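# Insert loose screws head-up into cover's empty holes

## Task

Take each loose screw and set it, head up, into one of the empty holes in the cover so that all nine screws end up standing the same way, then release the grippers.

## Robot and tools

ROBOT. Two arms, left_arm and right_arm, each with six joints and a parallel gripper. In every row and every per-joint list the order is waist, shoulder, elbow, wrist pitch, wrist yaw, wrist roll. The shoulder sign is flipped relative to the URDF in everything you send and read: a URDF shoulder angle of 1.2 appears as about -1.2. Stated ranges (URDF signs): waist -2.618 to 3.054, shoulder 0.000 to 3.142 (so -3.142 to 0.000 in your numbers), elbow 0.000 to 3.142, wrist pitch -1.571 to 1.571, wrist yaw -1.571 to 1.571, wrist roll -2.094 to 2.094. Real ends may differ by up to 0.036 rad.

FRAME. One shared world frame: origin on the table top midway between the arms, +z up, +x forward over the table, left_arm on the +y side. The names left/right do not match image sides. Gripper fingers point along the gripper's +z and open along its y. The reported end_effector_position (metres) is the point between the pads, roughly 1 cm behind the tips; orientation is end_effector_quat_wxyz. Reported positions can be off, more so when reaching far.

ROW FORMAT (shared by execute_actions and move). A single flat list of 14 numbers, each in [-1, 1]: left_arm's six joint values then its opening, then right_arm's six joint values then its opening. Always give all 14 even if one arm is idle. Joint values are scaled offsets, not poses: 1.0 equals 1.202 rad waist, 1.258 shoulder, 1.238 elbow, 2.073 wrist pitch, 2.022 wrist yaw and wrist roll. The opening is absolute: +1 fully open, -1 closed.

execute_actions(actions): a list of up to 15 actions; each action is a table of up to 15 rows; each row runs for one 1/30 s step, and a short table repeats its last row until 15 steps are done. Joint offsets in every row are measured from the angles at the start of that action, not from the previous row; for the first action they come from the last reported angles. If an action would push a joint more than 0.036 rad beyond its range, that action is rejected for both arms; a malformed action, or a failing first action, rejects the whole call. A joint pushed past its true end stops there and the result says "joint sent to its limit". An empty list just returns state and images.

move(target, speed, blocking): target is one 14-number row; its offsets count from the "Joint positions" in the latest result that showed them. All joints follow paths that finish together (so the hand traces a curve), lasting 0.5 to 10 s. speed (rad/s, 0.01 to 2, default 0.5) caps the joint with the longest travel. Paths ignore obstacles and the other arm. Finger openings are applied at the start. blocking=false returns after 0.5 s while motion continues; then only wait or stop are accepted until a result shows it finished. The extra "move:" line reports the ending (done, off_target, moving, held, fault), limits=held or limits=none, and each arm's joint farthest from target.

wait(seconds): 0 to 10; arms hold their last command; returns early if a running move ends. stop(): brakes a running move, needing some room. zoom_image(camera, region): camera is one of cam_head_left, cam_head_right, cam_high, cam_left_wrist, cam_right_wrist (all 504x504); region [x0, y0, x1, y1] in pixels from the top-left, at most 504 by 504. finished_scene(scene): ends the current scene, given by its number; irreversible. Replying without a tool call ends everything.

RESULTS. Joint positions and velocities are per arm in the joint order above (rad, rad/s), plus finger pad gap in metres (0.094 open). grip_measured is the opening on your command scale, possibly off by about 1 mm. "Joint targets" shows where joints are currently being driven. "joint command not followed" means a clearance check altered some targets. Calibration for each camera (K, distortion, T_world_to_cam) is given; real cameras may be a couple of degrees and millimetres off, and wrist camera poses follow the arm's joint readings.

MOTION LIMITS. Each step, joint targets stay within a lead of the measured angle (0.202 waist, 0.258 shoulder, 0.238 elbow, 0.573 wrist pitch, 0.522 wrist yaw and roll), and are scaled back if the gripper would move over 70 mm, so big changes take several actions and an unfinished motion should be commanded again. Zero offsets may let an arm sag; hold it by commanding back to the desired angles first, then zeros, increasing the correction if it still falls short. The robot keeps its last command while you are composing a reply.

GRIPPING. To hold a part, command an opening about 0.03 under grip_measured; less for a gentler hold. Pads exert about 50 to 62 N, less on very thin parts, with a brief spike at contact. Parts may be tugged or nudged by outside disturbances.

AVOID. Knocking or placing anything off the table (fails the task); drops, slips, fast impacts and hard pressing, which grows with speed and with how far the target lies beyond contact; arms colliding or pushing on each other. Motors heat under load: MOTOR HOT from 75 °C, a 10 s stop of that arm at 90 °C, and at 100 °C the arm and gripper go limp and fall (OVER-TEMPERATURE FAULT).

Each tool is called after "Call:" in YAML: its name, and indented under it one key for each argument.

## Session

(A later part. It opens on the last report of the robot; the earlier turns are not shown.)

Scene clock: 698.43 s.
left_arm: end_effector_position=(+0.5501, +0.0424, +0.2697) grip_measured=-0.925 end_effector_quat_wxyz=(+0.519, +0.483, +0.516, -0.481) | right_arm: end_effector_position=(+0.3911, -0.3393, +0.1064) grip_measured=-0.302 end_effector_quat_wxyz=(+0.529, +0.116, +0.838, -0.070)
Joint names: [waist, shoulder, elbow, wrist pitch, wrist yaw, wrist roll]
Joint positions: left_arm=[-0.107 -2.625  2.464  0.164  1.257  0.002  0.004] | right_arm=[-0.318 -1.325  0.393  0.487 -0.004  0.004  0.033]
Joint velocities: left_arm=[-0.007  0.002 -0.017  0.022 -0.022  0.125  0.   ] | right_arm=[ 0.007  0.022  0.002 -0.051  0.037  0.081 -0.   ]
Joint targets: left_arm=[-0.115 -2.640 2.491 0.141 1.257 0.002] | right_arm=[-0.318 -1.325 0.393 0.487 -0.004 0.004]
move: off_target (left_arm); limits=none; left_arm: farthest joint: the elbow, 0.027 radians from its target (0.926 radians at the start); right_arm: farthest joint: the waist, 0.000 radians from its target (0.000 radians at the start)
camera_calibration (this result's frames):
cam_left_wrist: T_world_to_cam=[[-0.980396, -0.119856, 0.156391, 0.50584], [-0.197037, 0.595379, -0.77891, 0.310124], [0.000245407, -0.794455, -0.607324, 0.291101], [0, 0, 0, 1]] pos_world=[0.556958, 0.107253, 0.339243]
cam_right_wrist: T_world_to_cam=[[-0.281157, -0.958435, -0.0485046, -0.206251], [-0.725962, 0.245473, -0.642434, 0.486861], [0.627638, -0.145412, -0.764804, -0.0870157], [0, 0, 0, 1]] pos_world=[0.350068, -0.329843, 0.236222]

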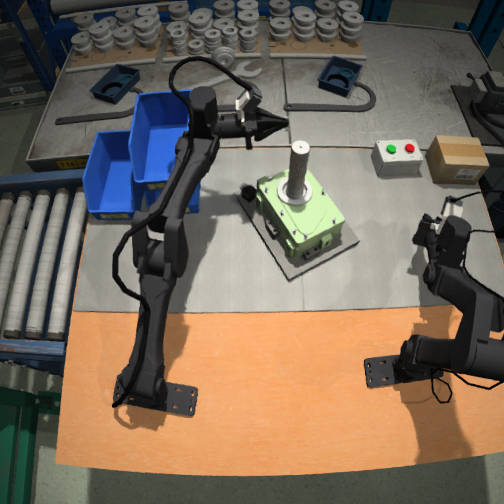

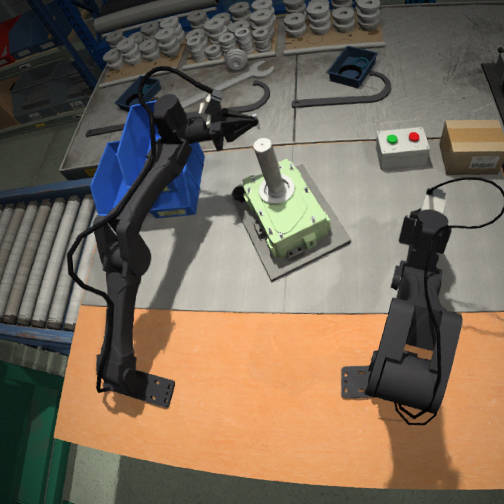

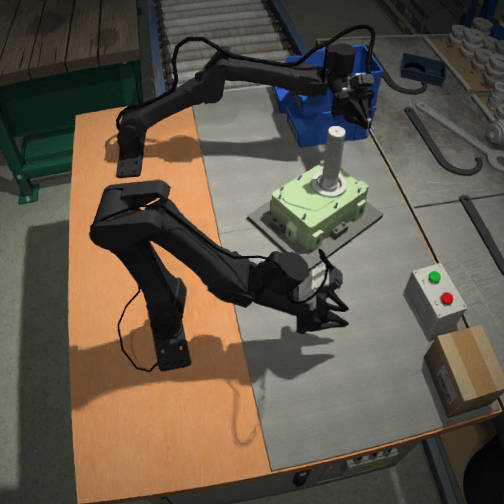

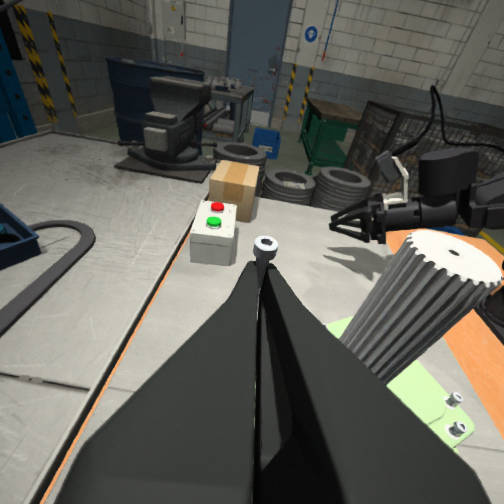

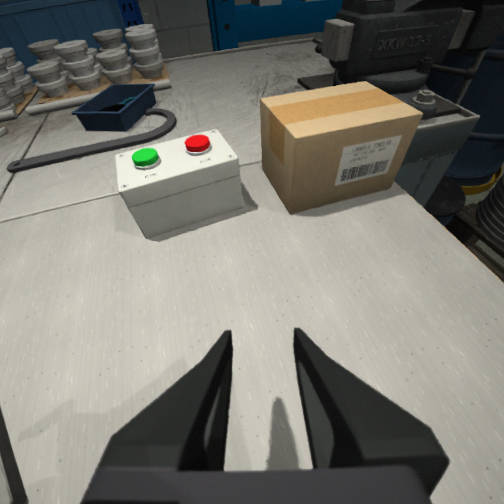

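Waist first, then down.

Call:
move:
  target: [-0.042,0,0,0,0,0,-0.95,0,0,0,0,0,0,-0.3]
  speed: 0.08

Call:
move:
  target: [0,-0.041,-0.217,0.141,0,0,-0.95,0,0,0,0,0,0,-0.3]
  speed: 0.1

Call:
zoom_image:
  camera: "cam_high"
  region: [320,130,400,210]

Call:
zoom_image:
  camera: "cam_head_right"
  region: [240,120,320,200]

Scene clock: 706.93 s.
left_arm: end_effector_position=(+0.5349, +0.0163, +0.2696) grip_measured=-0.925 end_effector_quat_wxyz=(+0.508, +0.495, +0.505, -0.493) | right_arm: end_effector_position=(+0.3911, -0.3393, +0.1064) grip_measured=-0.302 end_effector_quat_wxyz=(+0.529, +0.116, +0.838, -0.070)
Joint names: [waist, shoulder, elbow, wrist pitch, wrist yaw, wrist roll]
Joint positions: left_arm=[-0.154 -2.625  2.464  0.164  1.257  0.002  0.004] | right_arm=[-0.318 -1.325  0.393  0.487 -0.004  0.004  0.033]
Joint velocities: left_arm=[-0.012 -0.002 -0.002  0.051 -0.007  0.037 -0.   ] | right_arm=[-0.007  0.012 -0.002 -0.007 -0.037 -0.11  -0.   ]
Joint targets: left_arm=[-0.157 -2.625 2.464 0.164 1.257 0.002] | right_arm=[-0.318 -1.325 0.393 0.487 -0.004 0.004]
move: done; limits=none; left_arm: farthest joint: the waist, 0.004 radians from its target (0.051 radians at the start); right_arm: farthest joint: the waist, 0.000 radians from its target (0.000 radians at the start)
camera_calibration (this result's frames):
cam_left_wrist: T_world_to_cam=[[-0.984853, -0.0741323, 0.156743, 0.489365], [-0.169409, 0.603986, -0.778782, 0.307665], [-0.0369376, -0.79354, -0.607396, 0.290254], [0, 0, 0, 1]] pos_world=[0.544796, 0.0807802, 0.339199]
cam_right_wrist: T_world_to_cam=[[-0.281157, -0.958435, -0.0485046, -0.206251], [-0.725962, 0.245473, -0.642434, 0.486861], [0.627638, -0.145412, -0.764804, -0.0870157], [0, 0, 0, 1]] pos_world=[0.350068, -0.329843, 0.236222]

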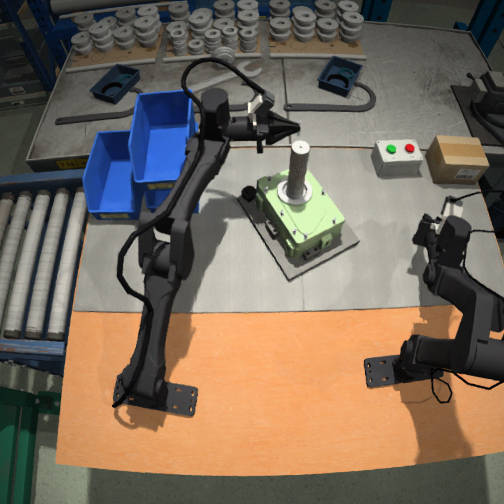

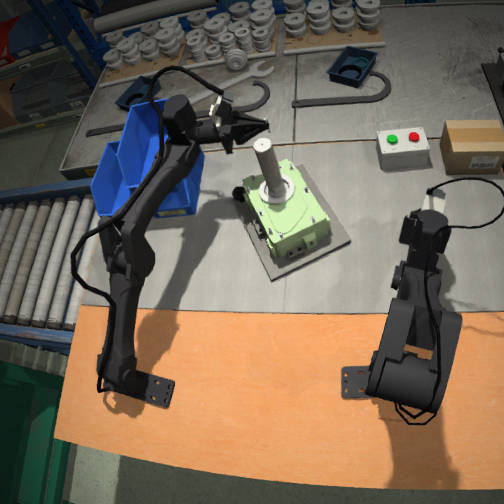

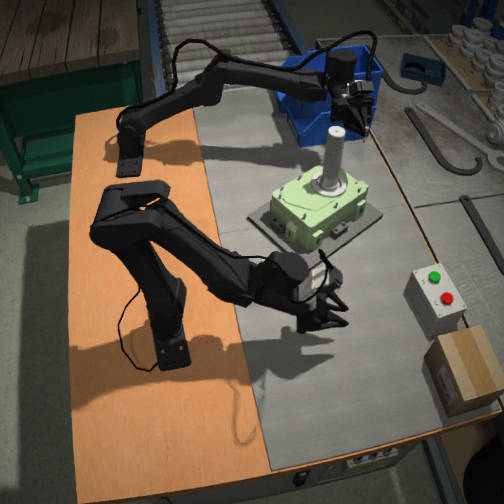

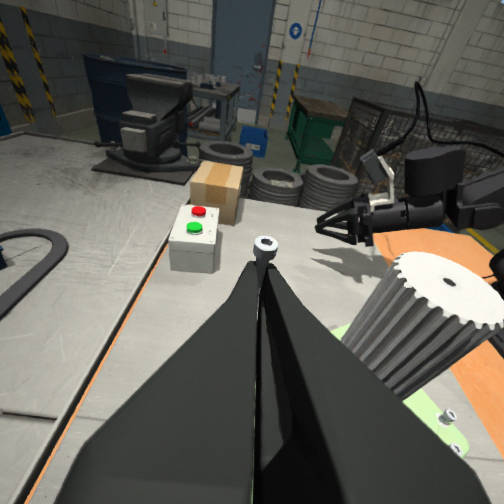

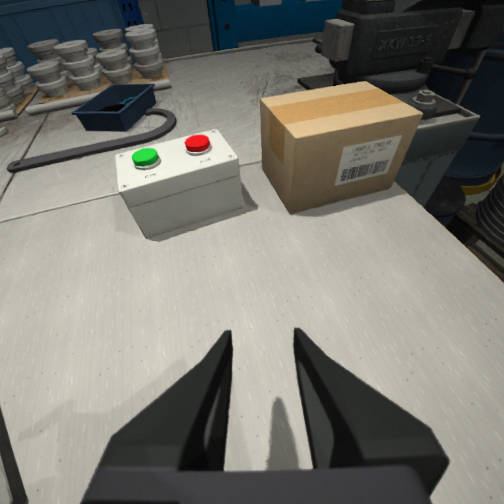

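Scene clock: 710.43 s.
left_arm: end_effector_position=(+0.5350, +0.0163, +0.1848) grip_measured=-0.925 end_effector_quat_wxyz=(+0.504, +0.492, +0.509, -0.495) | right_arm: end_effector_position=(+0.3911, -0.3393, +0.1064) grip_measured=-0.302 end_effector_quat_wxyz=(+0.529, +0.116, +0.838, -0.070)
Joint names: [waist, shoulder, elbow, wrist pitch, wrist yaw, wrist roll]
Joint positions: left_arm=[-0.154 -2.665  2.21   0.444  1.257  0.002  0.004] | right_arm=[-0.318 -1.325  0.393  0.487 -0.004  0.004  0.033]
Joint velocities: left_arm=[-0.007  0.012  0.032  0.081 -0.022 -0.066  0.001] | right_arm=[-0.022 -0.007  0.002 -0.007  0.022 -0.022  0.   ]
Joint targets: left_arm=[-0.154 -2.676 2.196 0.456 1.257 0.002] | right_arm=[-0.318 -1.325 0.393 0.487 -0.004 0.004]
move: done; limits=none; left_arm: farthest joint: the elbow, 0.015 radians from its target (0.269 radians at the start); right_arm: farthest joint: the waist, 0.000 radians from its target (0.000 radians at the start)
camera_calibration (this result's frames):
cam_left_wrist: T_world_to_cam=[[-0.982706, -0.0747687, 0.169406, 0.499233], [-0.179633, 0.607016, -0.774121, 0.246227], [-0.0449521, -0.791165, -0.609949, 0.243473], [0, 0, 0, 1]] pos_world=[0.545774, 0.0804902, 0.254543]
cam_right_wrist: T_world_to_cam=[[-0.281157, -0.958435, -0.0485046, -0.206251], [-0.725962, 0.245473, -0.642434, 0.486861], [0.627638, -0.145412, -0.764804, -0.0870157], [0, 0, 0, 1]] pos_world=[0.350068, -0.329843, 0.236222]

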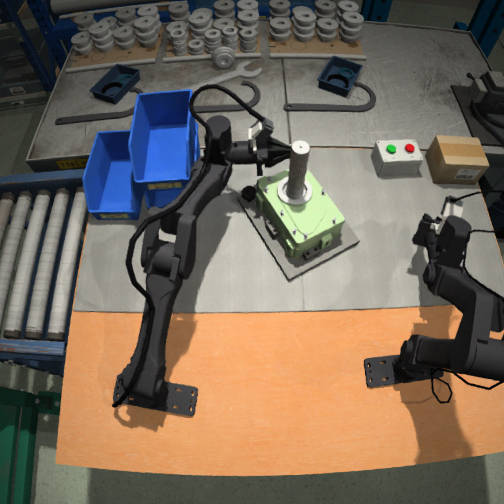

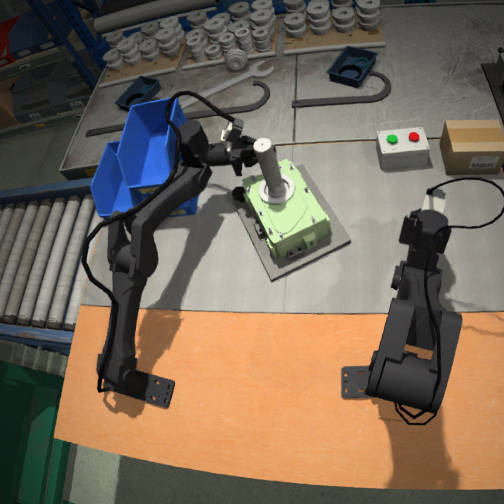

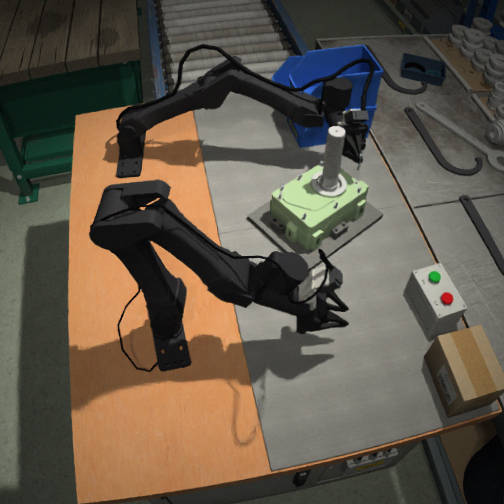

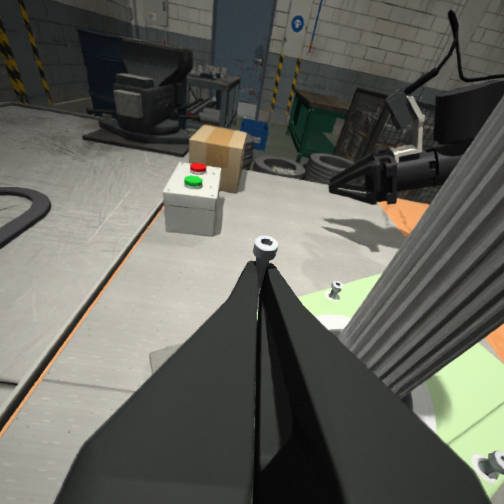

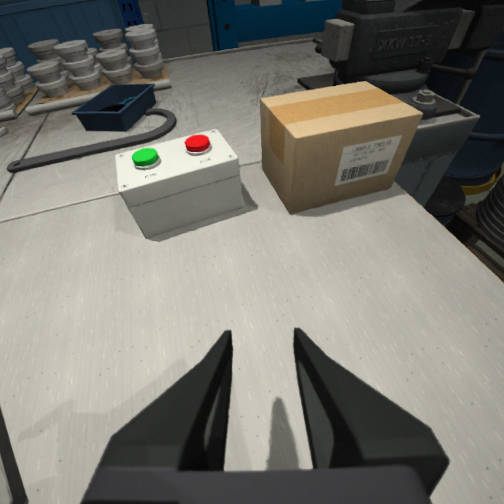

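Region (320, 130, 400, 210) of cam_high's 504x504 image, scaled by 6.300, with more detail than that image has.

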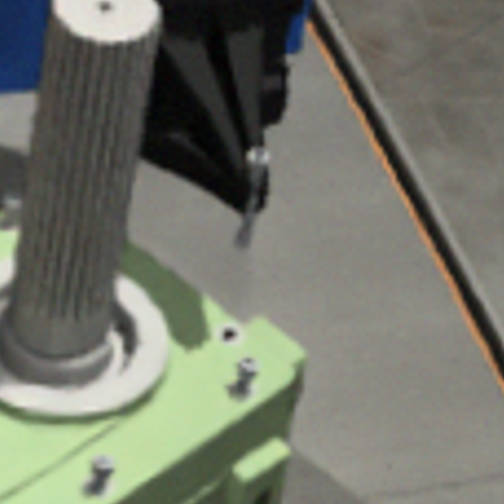

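Region (240, 120, 320, 200) of cam_head_right's 504x504 image, scaled by 6.300, with more detail than that image has.

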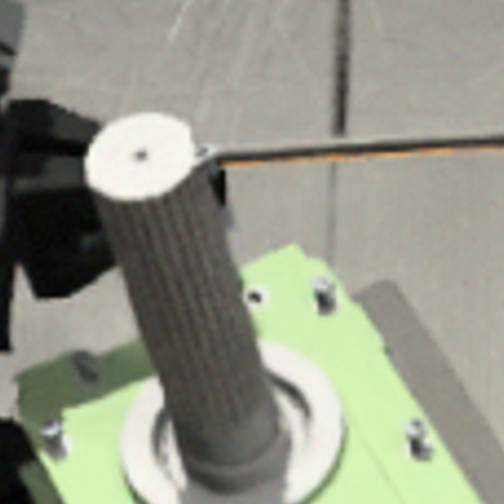

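Call:
move:
  target: [0,-0.064,-0.03,0.052,0,0,-0.95,0,0,0,0,0,0,-0.3]
  speed: 0.04

Call:
zoom_image:
  camera: "cam_high"
  region: [330,150,390,210]

Call:
zoom_image:
  camera: "cam_head_right"
  region: [250,135,310,195]

Scene clock: 720.80 s.
left_arm: end_effector_position=(+0.5366, +0.0158, +0.1483) grip_measured=-0.925 end_effector_quat_wxyz=(+0.506, +0.493, +0.507, -0.494) | right_arm: end_effector_position=(+0.3911, -0.3393, +0.1064) grip_measured=-0.302 end_effector_quat_wxyz=(+0.529, +0.116, +0.838, -0.070)
Joint names: [waist, shoulder, elbow, wrist pitch, wrist yaw, wrist roll]
Joint positions: left_arm=[-0.154 -2.731  2.187  0.54   1.257  0.002  0.004] | right_arm=[-0.318 -1.325  0.393  0.487 -0.004  0.004  0.033]
Joint velocities: left_arm=[-0.007 -0.002 -0.017  0.037  0.007 -0.051 -0.   ] | right_arm=[-0.012  0.007 -0.007 -0.051 -0.022  0.022 -0.   ]
Joint targets: left_arm=[-0.154 -2.745 2.173 0.552 1.257 0.002] | right_arm=[-0.318 -1.325 0.393 0.487 -0.004 0.004]
move: done; limits=none; left_arm: farthest joint: the shoulder, 0.015 radians from its target (0.081 radians at the start); right_arm: farthest joint: the waist, 0.000 radians from its target (0.000 radians at the start)
camera_calibration (this result's frames):
cam_left_wrist: T_world_to_cam=[[-0.983801, -0.0744443, 0.163078, 0.508557], [-0.174529, 0.605503, -0.77647, 0.21618], [-0.0409406, -0.792353, -0.608687, 0.218547], [0, 0, 0, 1]] pos_world=[0.546996, 0.0801281, 0.217949]
cam_right_wrist: T_world_to_cam=[[-0.281157, -0.958435, -0.0485046, -0.206251], [-0.725962, 0.245473, -0.642434, 0.486861], [0.627638, -0.145412, -0.764804, -0.0870157], [0, 0, 0, 1]] pos_world=[0.350068, -0.329843, 0.236222]

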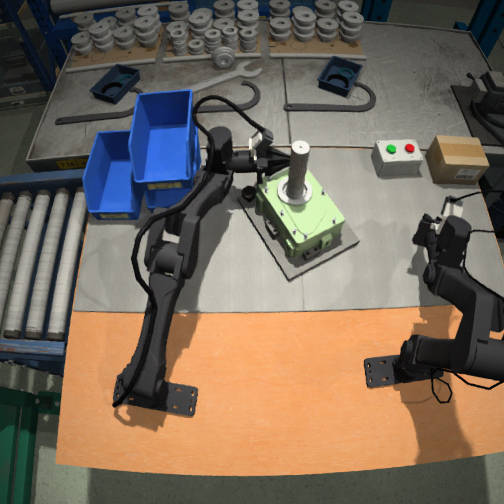

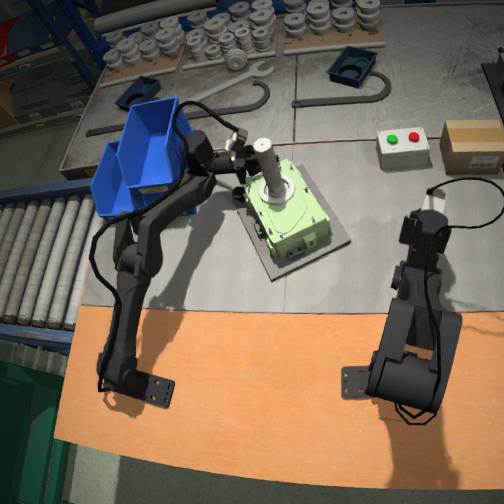

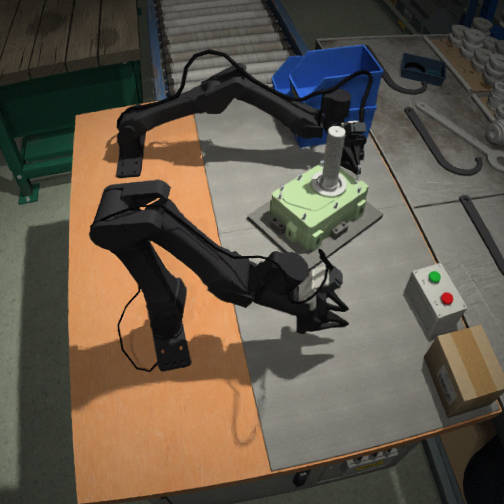

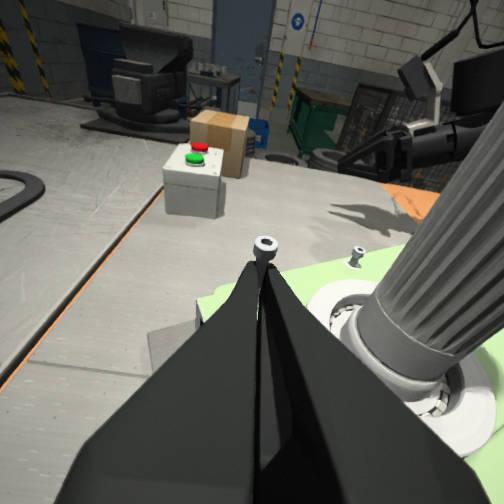

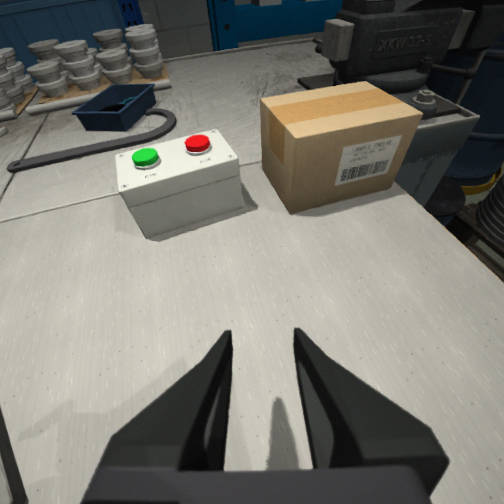

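Region (330, 150, 390, 210) of cam_high's 504x504 image, scaled by 8.400, with more detail than that image has.

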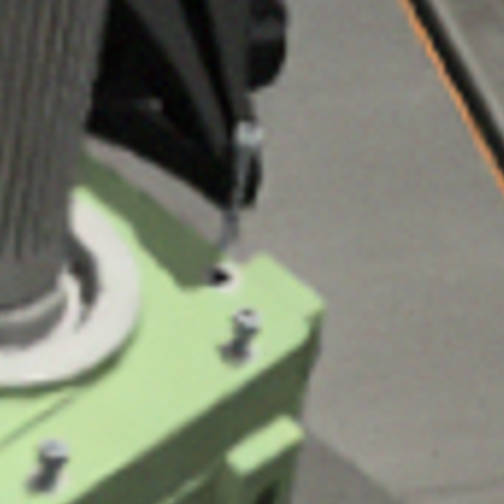

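Region (250, 135, 310, 195) of cam_head_right's 504x504 image, scaled by 8.400, with more detail than that image has.

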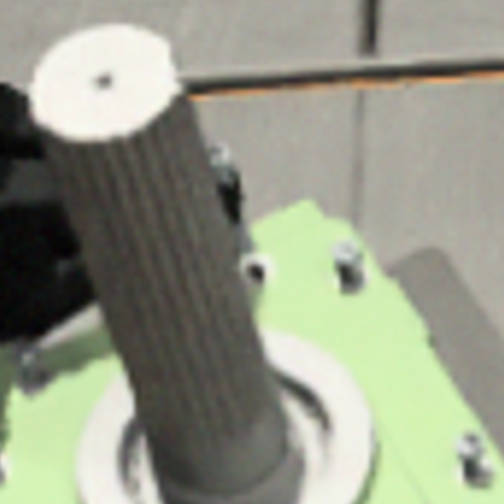

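Call:
move:
  target: [0,-0.03,0,0.012,0,0,-0.95,0,0,0,0,0,0,-0.3]
  speed: 0.015

Call:
zoom_image:
  camera: "cam_high"
  region: [340,160,380,200]

Call:
zoom_image:
  camera: "cam_head_right"
  region: [260,145,300,185]

Scene clock: 730.17 s.
left_arm: end_effector_position=(+0.5366, +0.0157, +0.1442) grip_measured=-0.925 end_effector_quat_wxyz=(+0.509, +0.496, +0.503, -0.492) | right_arm: end_effector_position=(+0.3911, -0.3393, +0.1064) grip_measured=-0.302 end_effector_quat_wxyz=(+0.529, +0.116, +0.838, -0.070)
Joint names: [waist, shoulder, elbow, wrist pitch, wrist yaw, wrist roll]
Joint positions: left_arm=[-0.154 -2.743  2.187  0.565  1.259  0.001  0.004] | right_arm=[-0.318 -1.325  0.393  0.487 -0.004  0.004  0.033]
Joint velocities: left_arm=[ 0.002  0.002 -0.002 -0.037  0.022 -0.022  0.   ] | right_arm=[ 0.017  0.007  0.007 -0.022 -0.007 -0.007  0.   ]
Joint targets: left_arm=[-0.154 -2.768 2.187 0.565 1.257 0.002] | right_arm=[-0.318 -1.325 0.393 0.487 -0.004 0.004]
move: off_target (left_arm); limits=none; left_arm: farthest joint: the shoulder, 0.026 radians from its target (0.038 radians at the start); right_arm: farthest joint: the waist, 0.000 radians from its target (0.000 radians at the start)
camera_calibration (this result's frames):
cam_left_wrist: T_world_to_cam=[[-0.985721, -0.0719803, 0.152229, 0.51174], [-0.164584, 0.60294, -0.780625, 0.208363], [-0.0355951, -0.794533, -0.606177, 0.212782], [0, 0, 0, 1]] pos_world=[0.5463, 0.0802678, 0.213735]
cam_right_wrist: T_world_to_cam=[[-0.281157, -0.958435, -0.0485046, -0.206251], [-0.725962, 0.245473, -0.642434, 0.486861], [0.627638, -0.145412, -0.764804, -0.0870157], [0, 0, 0, 1]] pos_world=[0.350068, -0.329843, 0.236222]

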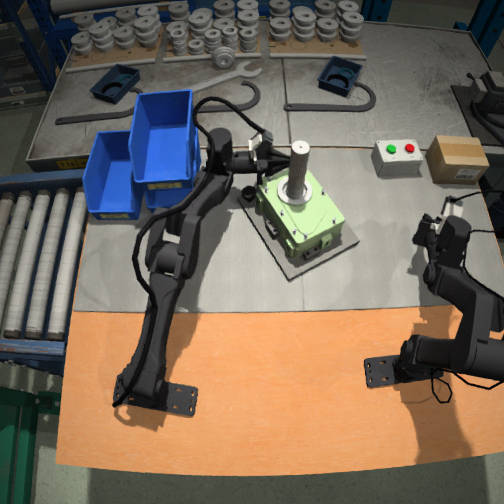

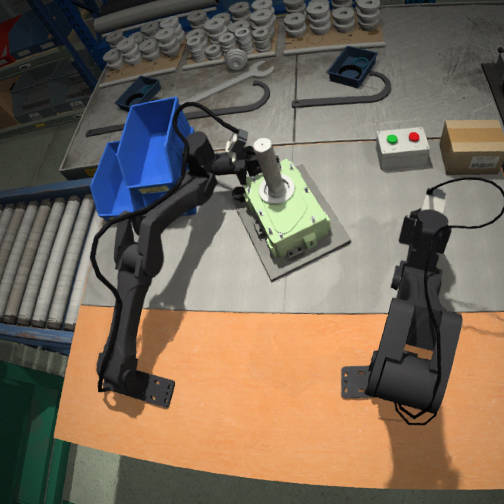

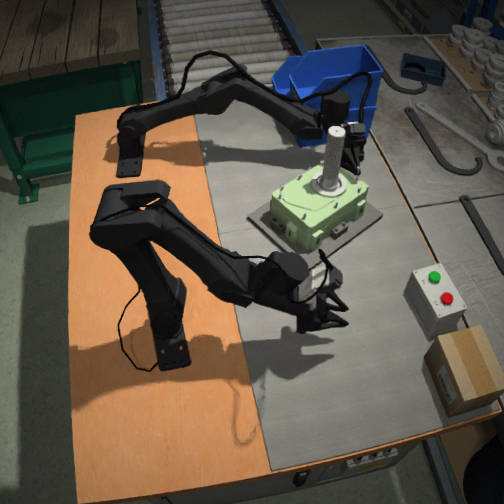

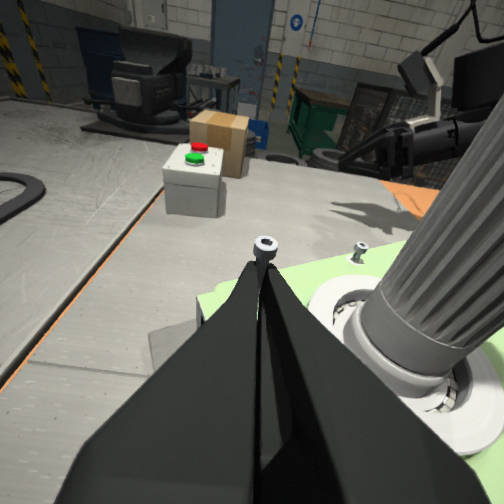

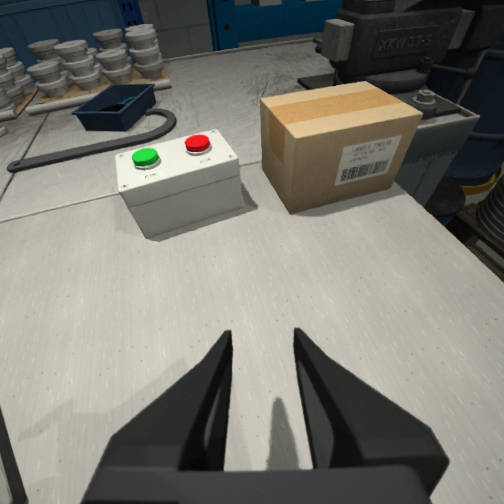

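Region (340, 160, 380, 200) of cam_high's 504x504 image, scaled by 12.600, with more detail than that image has.

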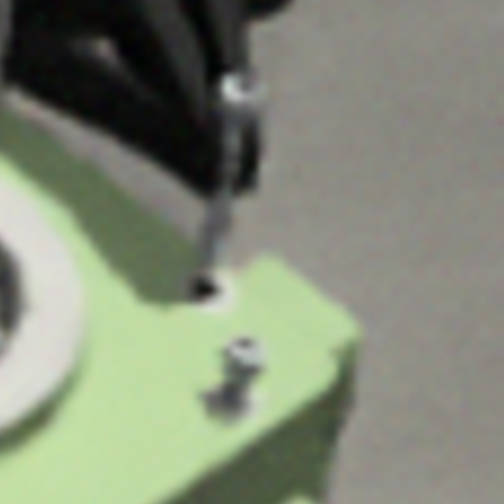

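Region (260, 145, 300, 185) of cam_head_right's 504x504 image, scaled by 12.600, with more detail than that image has.

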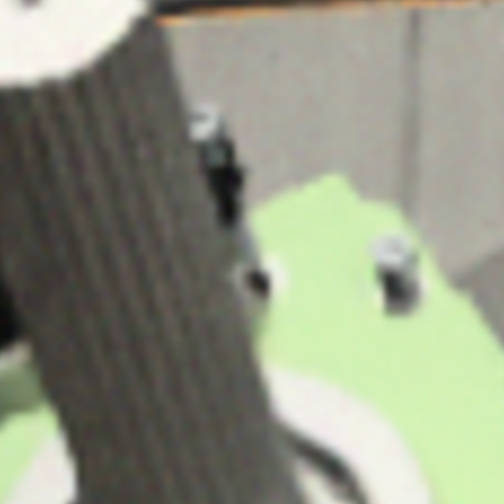

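Call:
execute_actions:
  actions:
    - [[0,0,0,0,0,0,-0.905,0,0,0,0,0,0,-0.3]]
    - [[0,0,0,0,0,0,-0.88,0,0,0,0,0,0,-0.3]]

Call:
zoom_image:
  camera: "cam_high"
  region: [340,160,380,200]

Scene clock: 741.90 s.
left_arm: end_effector_position=(+0.5366, +0.0157, +0.1444) grip_measured=-0.883 end_effector_quat_wxyz=(+0.510, +0.496, +0.502, -0.492) | right_arm: end_effector_position=(+0.3911, -0.3393, +0.1064) grip_measured=-0.302 end_effector_quat_wxyz=(+0.529, +0.116, +0.838, -0.070)
Joint names: [waist, shoulder, elbow, wrist pitch, wrist yaw, wrist roll]
Joint positions: left_arm=[-0.154 -2.743  2.187  0.567  1.259  0.001  0.006] | right_arm=[-0.318 -1.325  0.393  0.487 -0.004  0.004  0.033]
Joint velocities: left_arm=[ 0.002  0.002 -0.012 -0.007  0.051  0.022  0.   ] | right_arm=[ 0.012 -0.007  0.007  0.022  0.022 -0.037  0.   ]
Joint targets: left_arm=[-0.154 -2.743 2.187 0.566 1.259 0.001] | right_arm=[-0.318 -1.325 0.393 0.487 -0.004 0.004]
camera_calibration (this result's frames):
cam_left_wrist: T_world_to_cam=[[-0.985997, -0.0718983, 0.150465, 0.512104], [-0.163155, 0.602516, -0.781252, 0.207879], [-0.0344869, -0.794861, -0.60581, 0.212285], [0, 0, 0, 1]] pos_world=[0.546171, 0.0803061, 0.213956]
cam_right_wrist: T_world_to_cam=[[-0.281157, -0.958435, -0.0485046, -0.206251], [-0.725962, 0.245473, -0.642434, 0.486861], [0.627638, -0.145412, -0.764804, -0.0870157], [0, 0, 0, 1]] pos_world=[0.350068, -0.329843, 0.236222]

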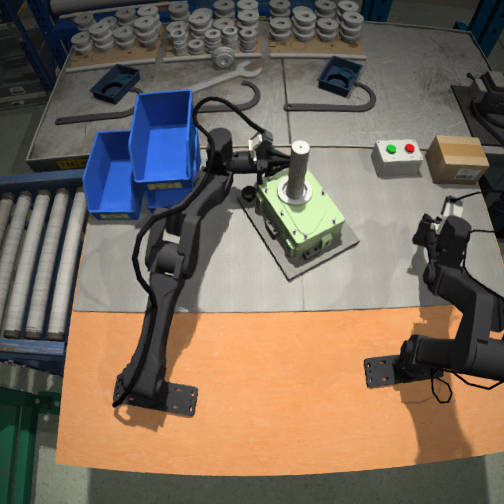

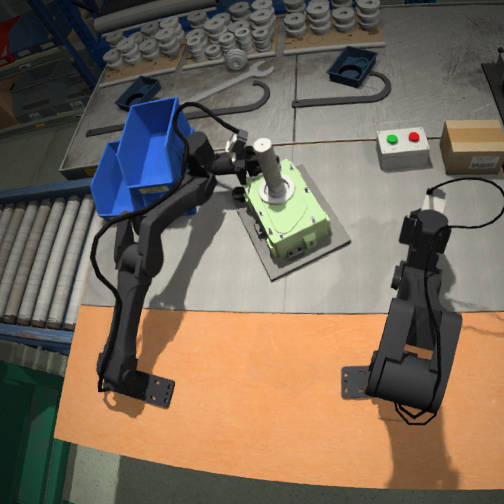

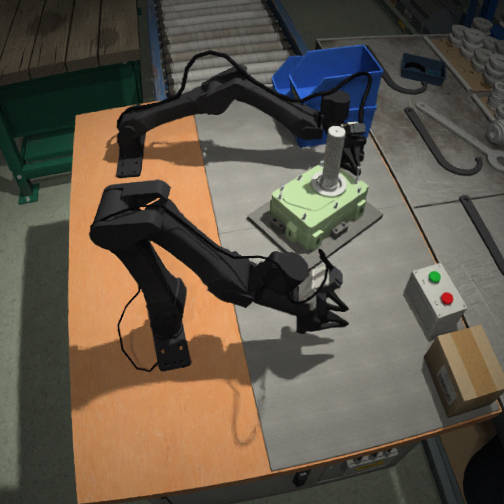

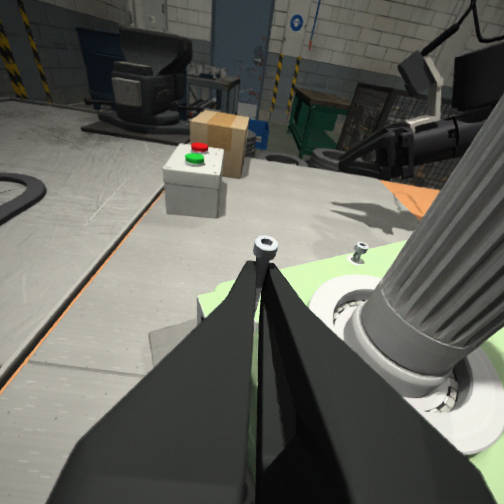

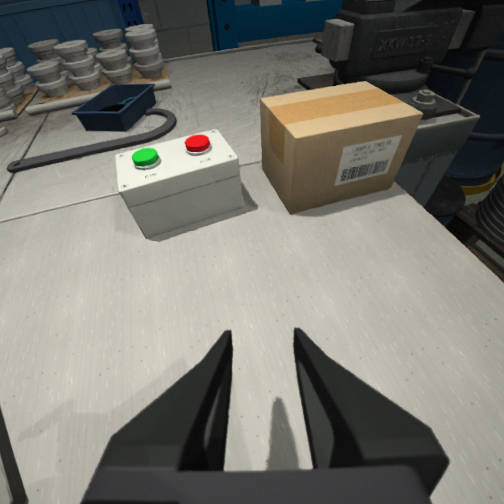

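Region (340, 160, 380, 200) of cam_high's 504x504 image, scaled by 12.600, with more detail than that image has.

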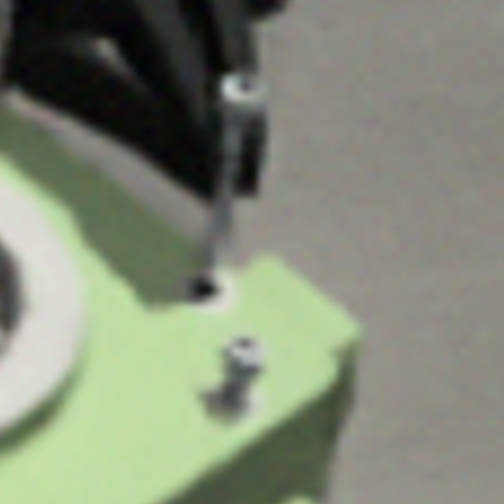

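Call:
execute_actions:
  actions: []

Call:
zoom_image:
  camera: "cam_high"
  region: [320,140,400,220]

Call:
zoom_image:
  camera: "cam_head_right"
  region: [240,125,320,205]

Scene clock: 760.23 s.
left_arm: end_effector_position=(+0.5366, +0.0157, +0.1444) grip_measured=-0.883 end_effector_quat_wxyz=(+0.510, +0.496, +0.502, -0.492) | right_arm: end_effector_position=(+0.3911, -0.3393, +0.1064) grip_measured=-0.302 end_effector_quat_wxyz=(+0.529, +0.116, +0.838, -0.070)
Joint names: [waist, shoulder, elbow, wrist pitch, wrist yaw, wrist roll]
Joint positions: left_arm=[-0.154 -2.743  2.187  0.567  1.259  0.001  0.006] | right_arm=[-0.318 -1.325  0.393  0.487 -0.004  0.004  0.033]
Joint velocities: left_arm=[-0.007 -0.002  0.007 -0.051  0.007 -0.022  0.001] | right_arm=[-0.002 -0.007  0.002 -0.051  0.037 -0.051  0.   ]
Joint targets: left_arm=[-0.154 -2.743 2.187 0.566 1.259 0.001] | right_arm=[-0.318 -1.325 0.393 0.487 -0.004 0.004]
camera_calibration (this result's frames):
cam_left_wrist: T_world_to_cam=[[-0.985997, -0.0718983, 0.150465, 0.512104], [-0.163155, 0.602516, -0.781252, 0.207879], [-0.0344869, -0.794861, -0.60581, 0.212285], [0, 0, 0, 1]] pos_world=[0.546171, 0.0803061, 0.213956]
cam_right_wrist: T_world_to_cam=[[-0.281157, -0.958435, -0.0485046, -0.206251], [-0.725962, 0.245473, -0.642434, 0.486861], [0.627638, -0.145412, -0.764804, -0.0870157], [0, 0, 0, 1]] pos_world=[0.350068, -0.329843, 0.236222]

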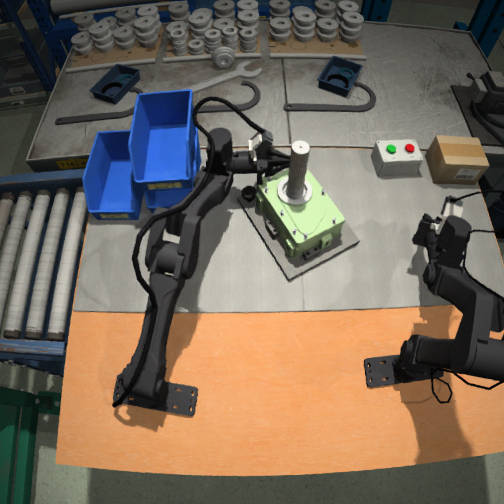

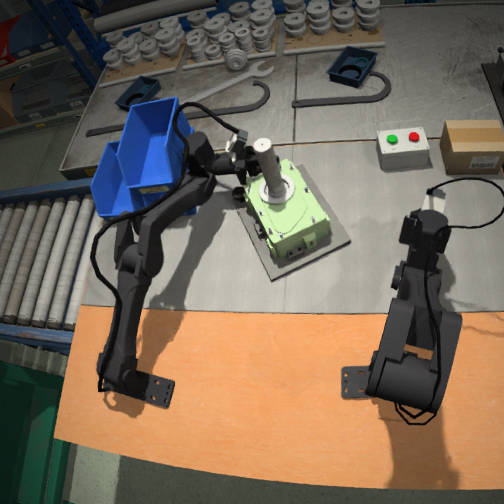

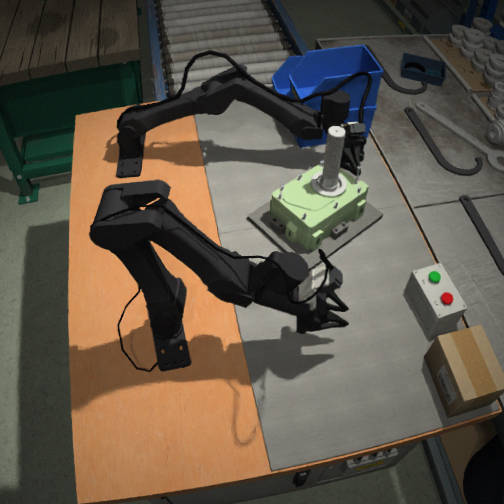

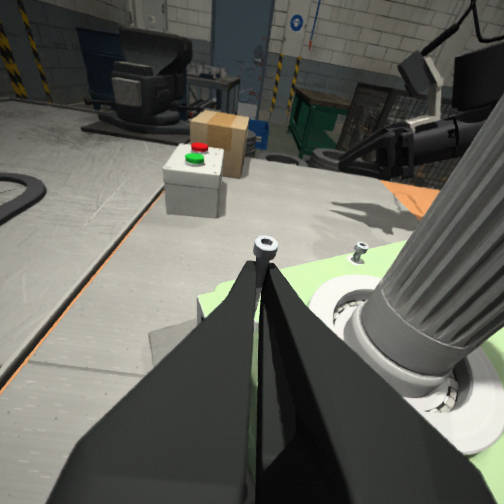

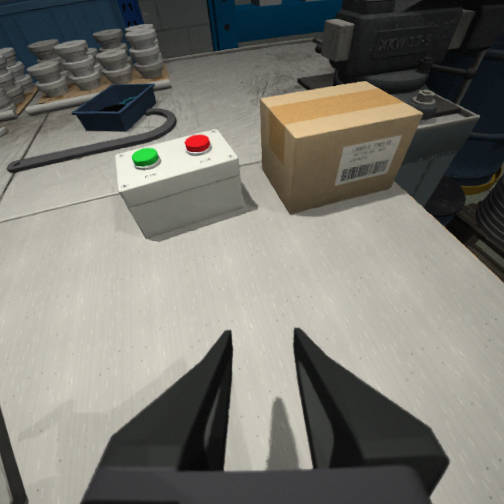

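Region (320, 140, 400, 220) of cam_high's 504x504 image, scaled by 6.300, with more detail than that image has.

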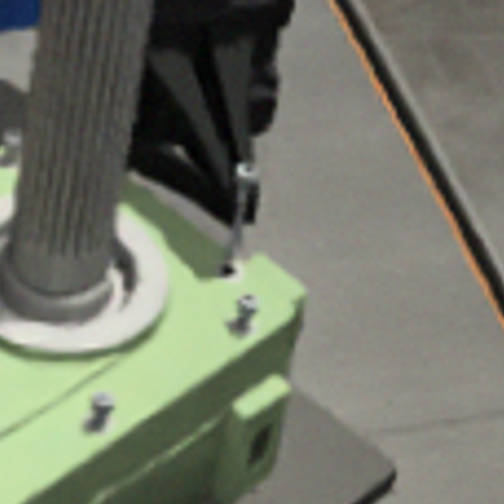

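Region (240, 125, 320, 205) of cam_head_right's 504x504 image, scaled by 6.300, with more detail than that image has.

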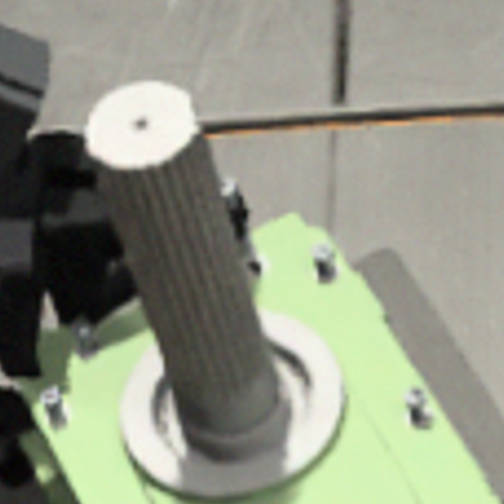

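Call:
execute_actions:
  actions:
    - [[0,0,0,0,0,0,-0.95,0,0,0,0,0,0,-0.3]]
    - [[-0.014,0,0,0,0,0,-0.95,0,0,0,0,0,0,-0.3],[-0.014,0,0,0,0,0,-0.95,0,0,0,0,0,0,-0.3],[-0.014,0,0,0,0,0,-0.95,0,0,0,0,0,0,-0.3],[-0.014,0,0,0,0,0,-0.95,0,0,0,0,0,0,-0.3],[-0.014,0,0,0,0,0,-0.95,0,0,0,0,0,0,-0.3],[-0.004,0,0,0,0,0,-0.95,0,0,0,0,0,0,-0.3]]

Call:
zoom_image:
  camera: "cam_high"
  region: [340,160,380,200]

Call:
zoom_image:
  camera: "cam_head_right"
  region: [260,145,300,185]

Scene clock: 769.57 s.
left_arm: end_effector_position=(+0.5358, +0.0144, +0.1444) grip_measured=-0.925 end_effector_quat_wxyz=(+0.509, +0.497, +0.502, -0.493) | right_arm: end_effector_position=(+0.3911, -0.3393, +0.1064) grip_measured=-0.302 end_effector_quat_wxyz=(+0.529, +0.116, +0.838, -0.070)
Joint names: [waist, shoulder, elbow, wrist pitch, wrist yaw, wrist roll]
Joint positions: left_arm=[-0.156 -2.743  2.187  0.567  1.259  0.001  0.004] | right_arm=[-0.318 -1.325  0.393  0.487 -0.004  0.004  0.033]
Joint velocities: left_arm=[ 0.012  0.012 -0.007 -0.007 -0.007 -0.066 -0.   ] | right_arm=[ 0.007 -0.012  0.017 -0.037  0.022  0.007  0.001]
Joint targets: left_arm=[-0.158 -2.743 2.187 0.567 1.259 0.001] | right_arm=[-0.318 -1.325 0.393 0.487 -0.004 0.004]
camera_calibration (this result's frames):
cam_left_wrist: T_world_to_cam=[[-0.986159, -0.0696413, 0.150465, 0.511298], [-0.161776, 0.602888, -0.781252, 0.207771], [-0.0363061, -0.79478, -0.60581, 0.212224], [0, 0, 0, 1]] pos_world=[0.545538, 0.0790162, 0.213956]
cam_right_wrist: T_world_to_cam=[[-0.281157, -0.958435, -0.0485046, -0.206251], [-0.725962, 0.245473, -0.642434, 0.486861], [0.627638, -0.145412, -0.764804, -0.0870157], [0, 0, 0, 1]] pos_world=[0.350068, -0.329843, 0.236222]

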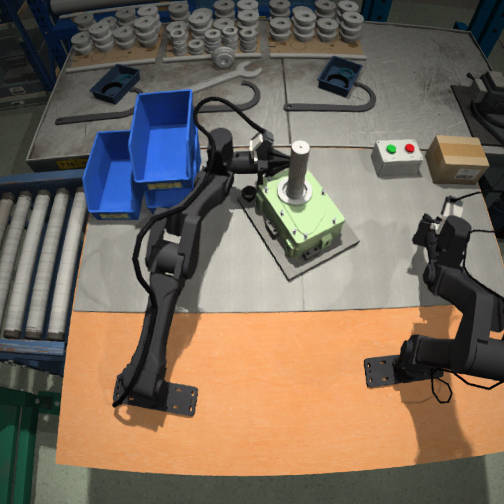

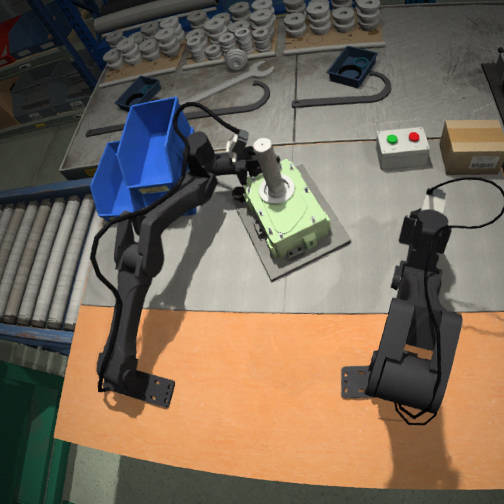

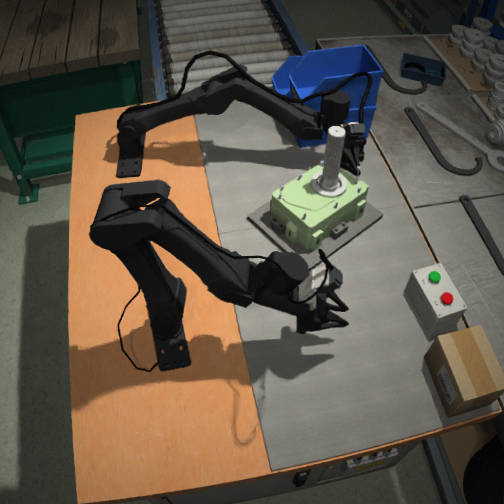

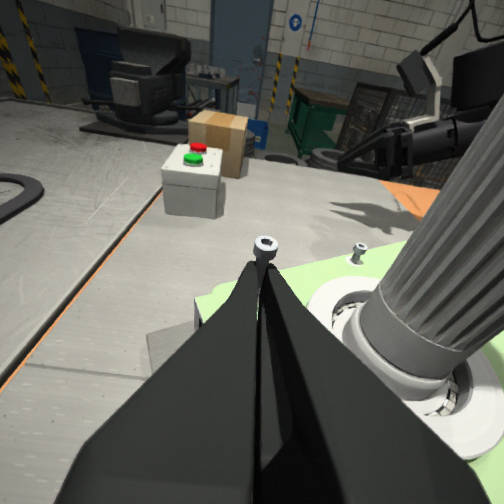

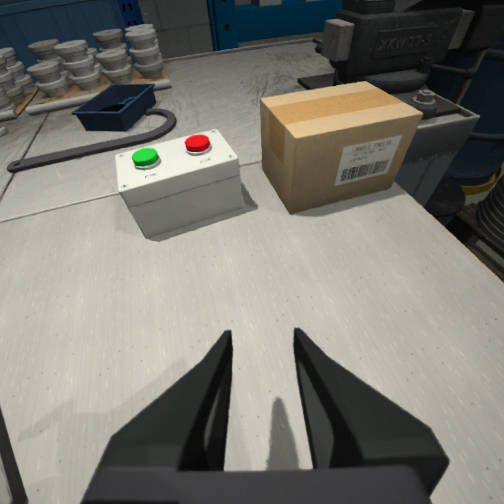

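Region (340, 160, 380, 200) of cam_high's 504x504 image, scaled by 12.600, with more detail than that image has.

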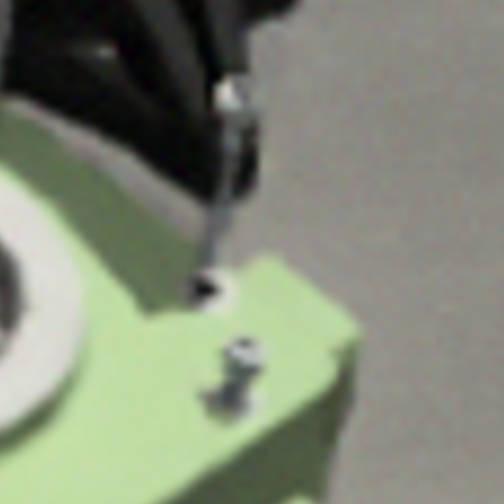

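Region (260, 145, 300, 185) of cam_head_right's 504x504 image, scaled by 12.600, with more detail than that image has.

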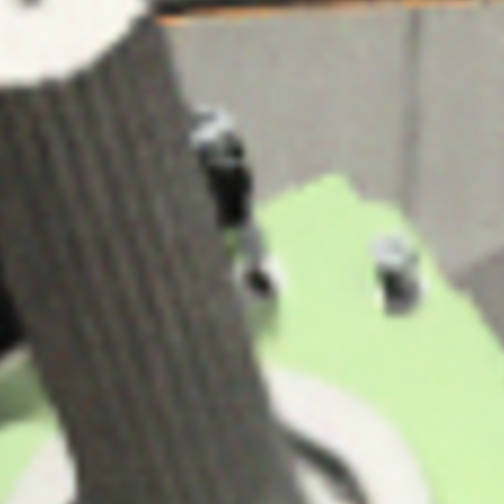

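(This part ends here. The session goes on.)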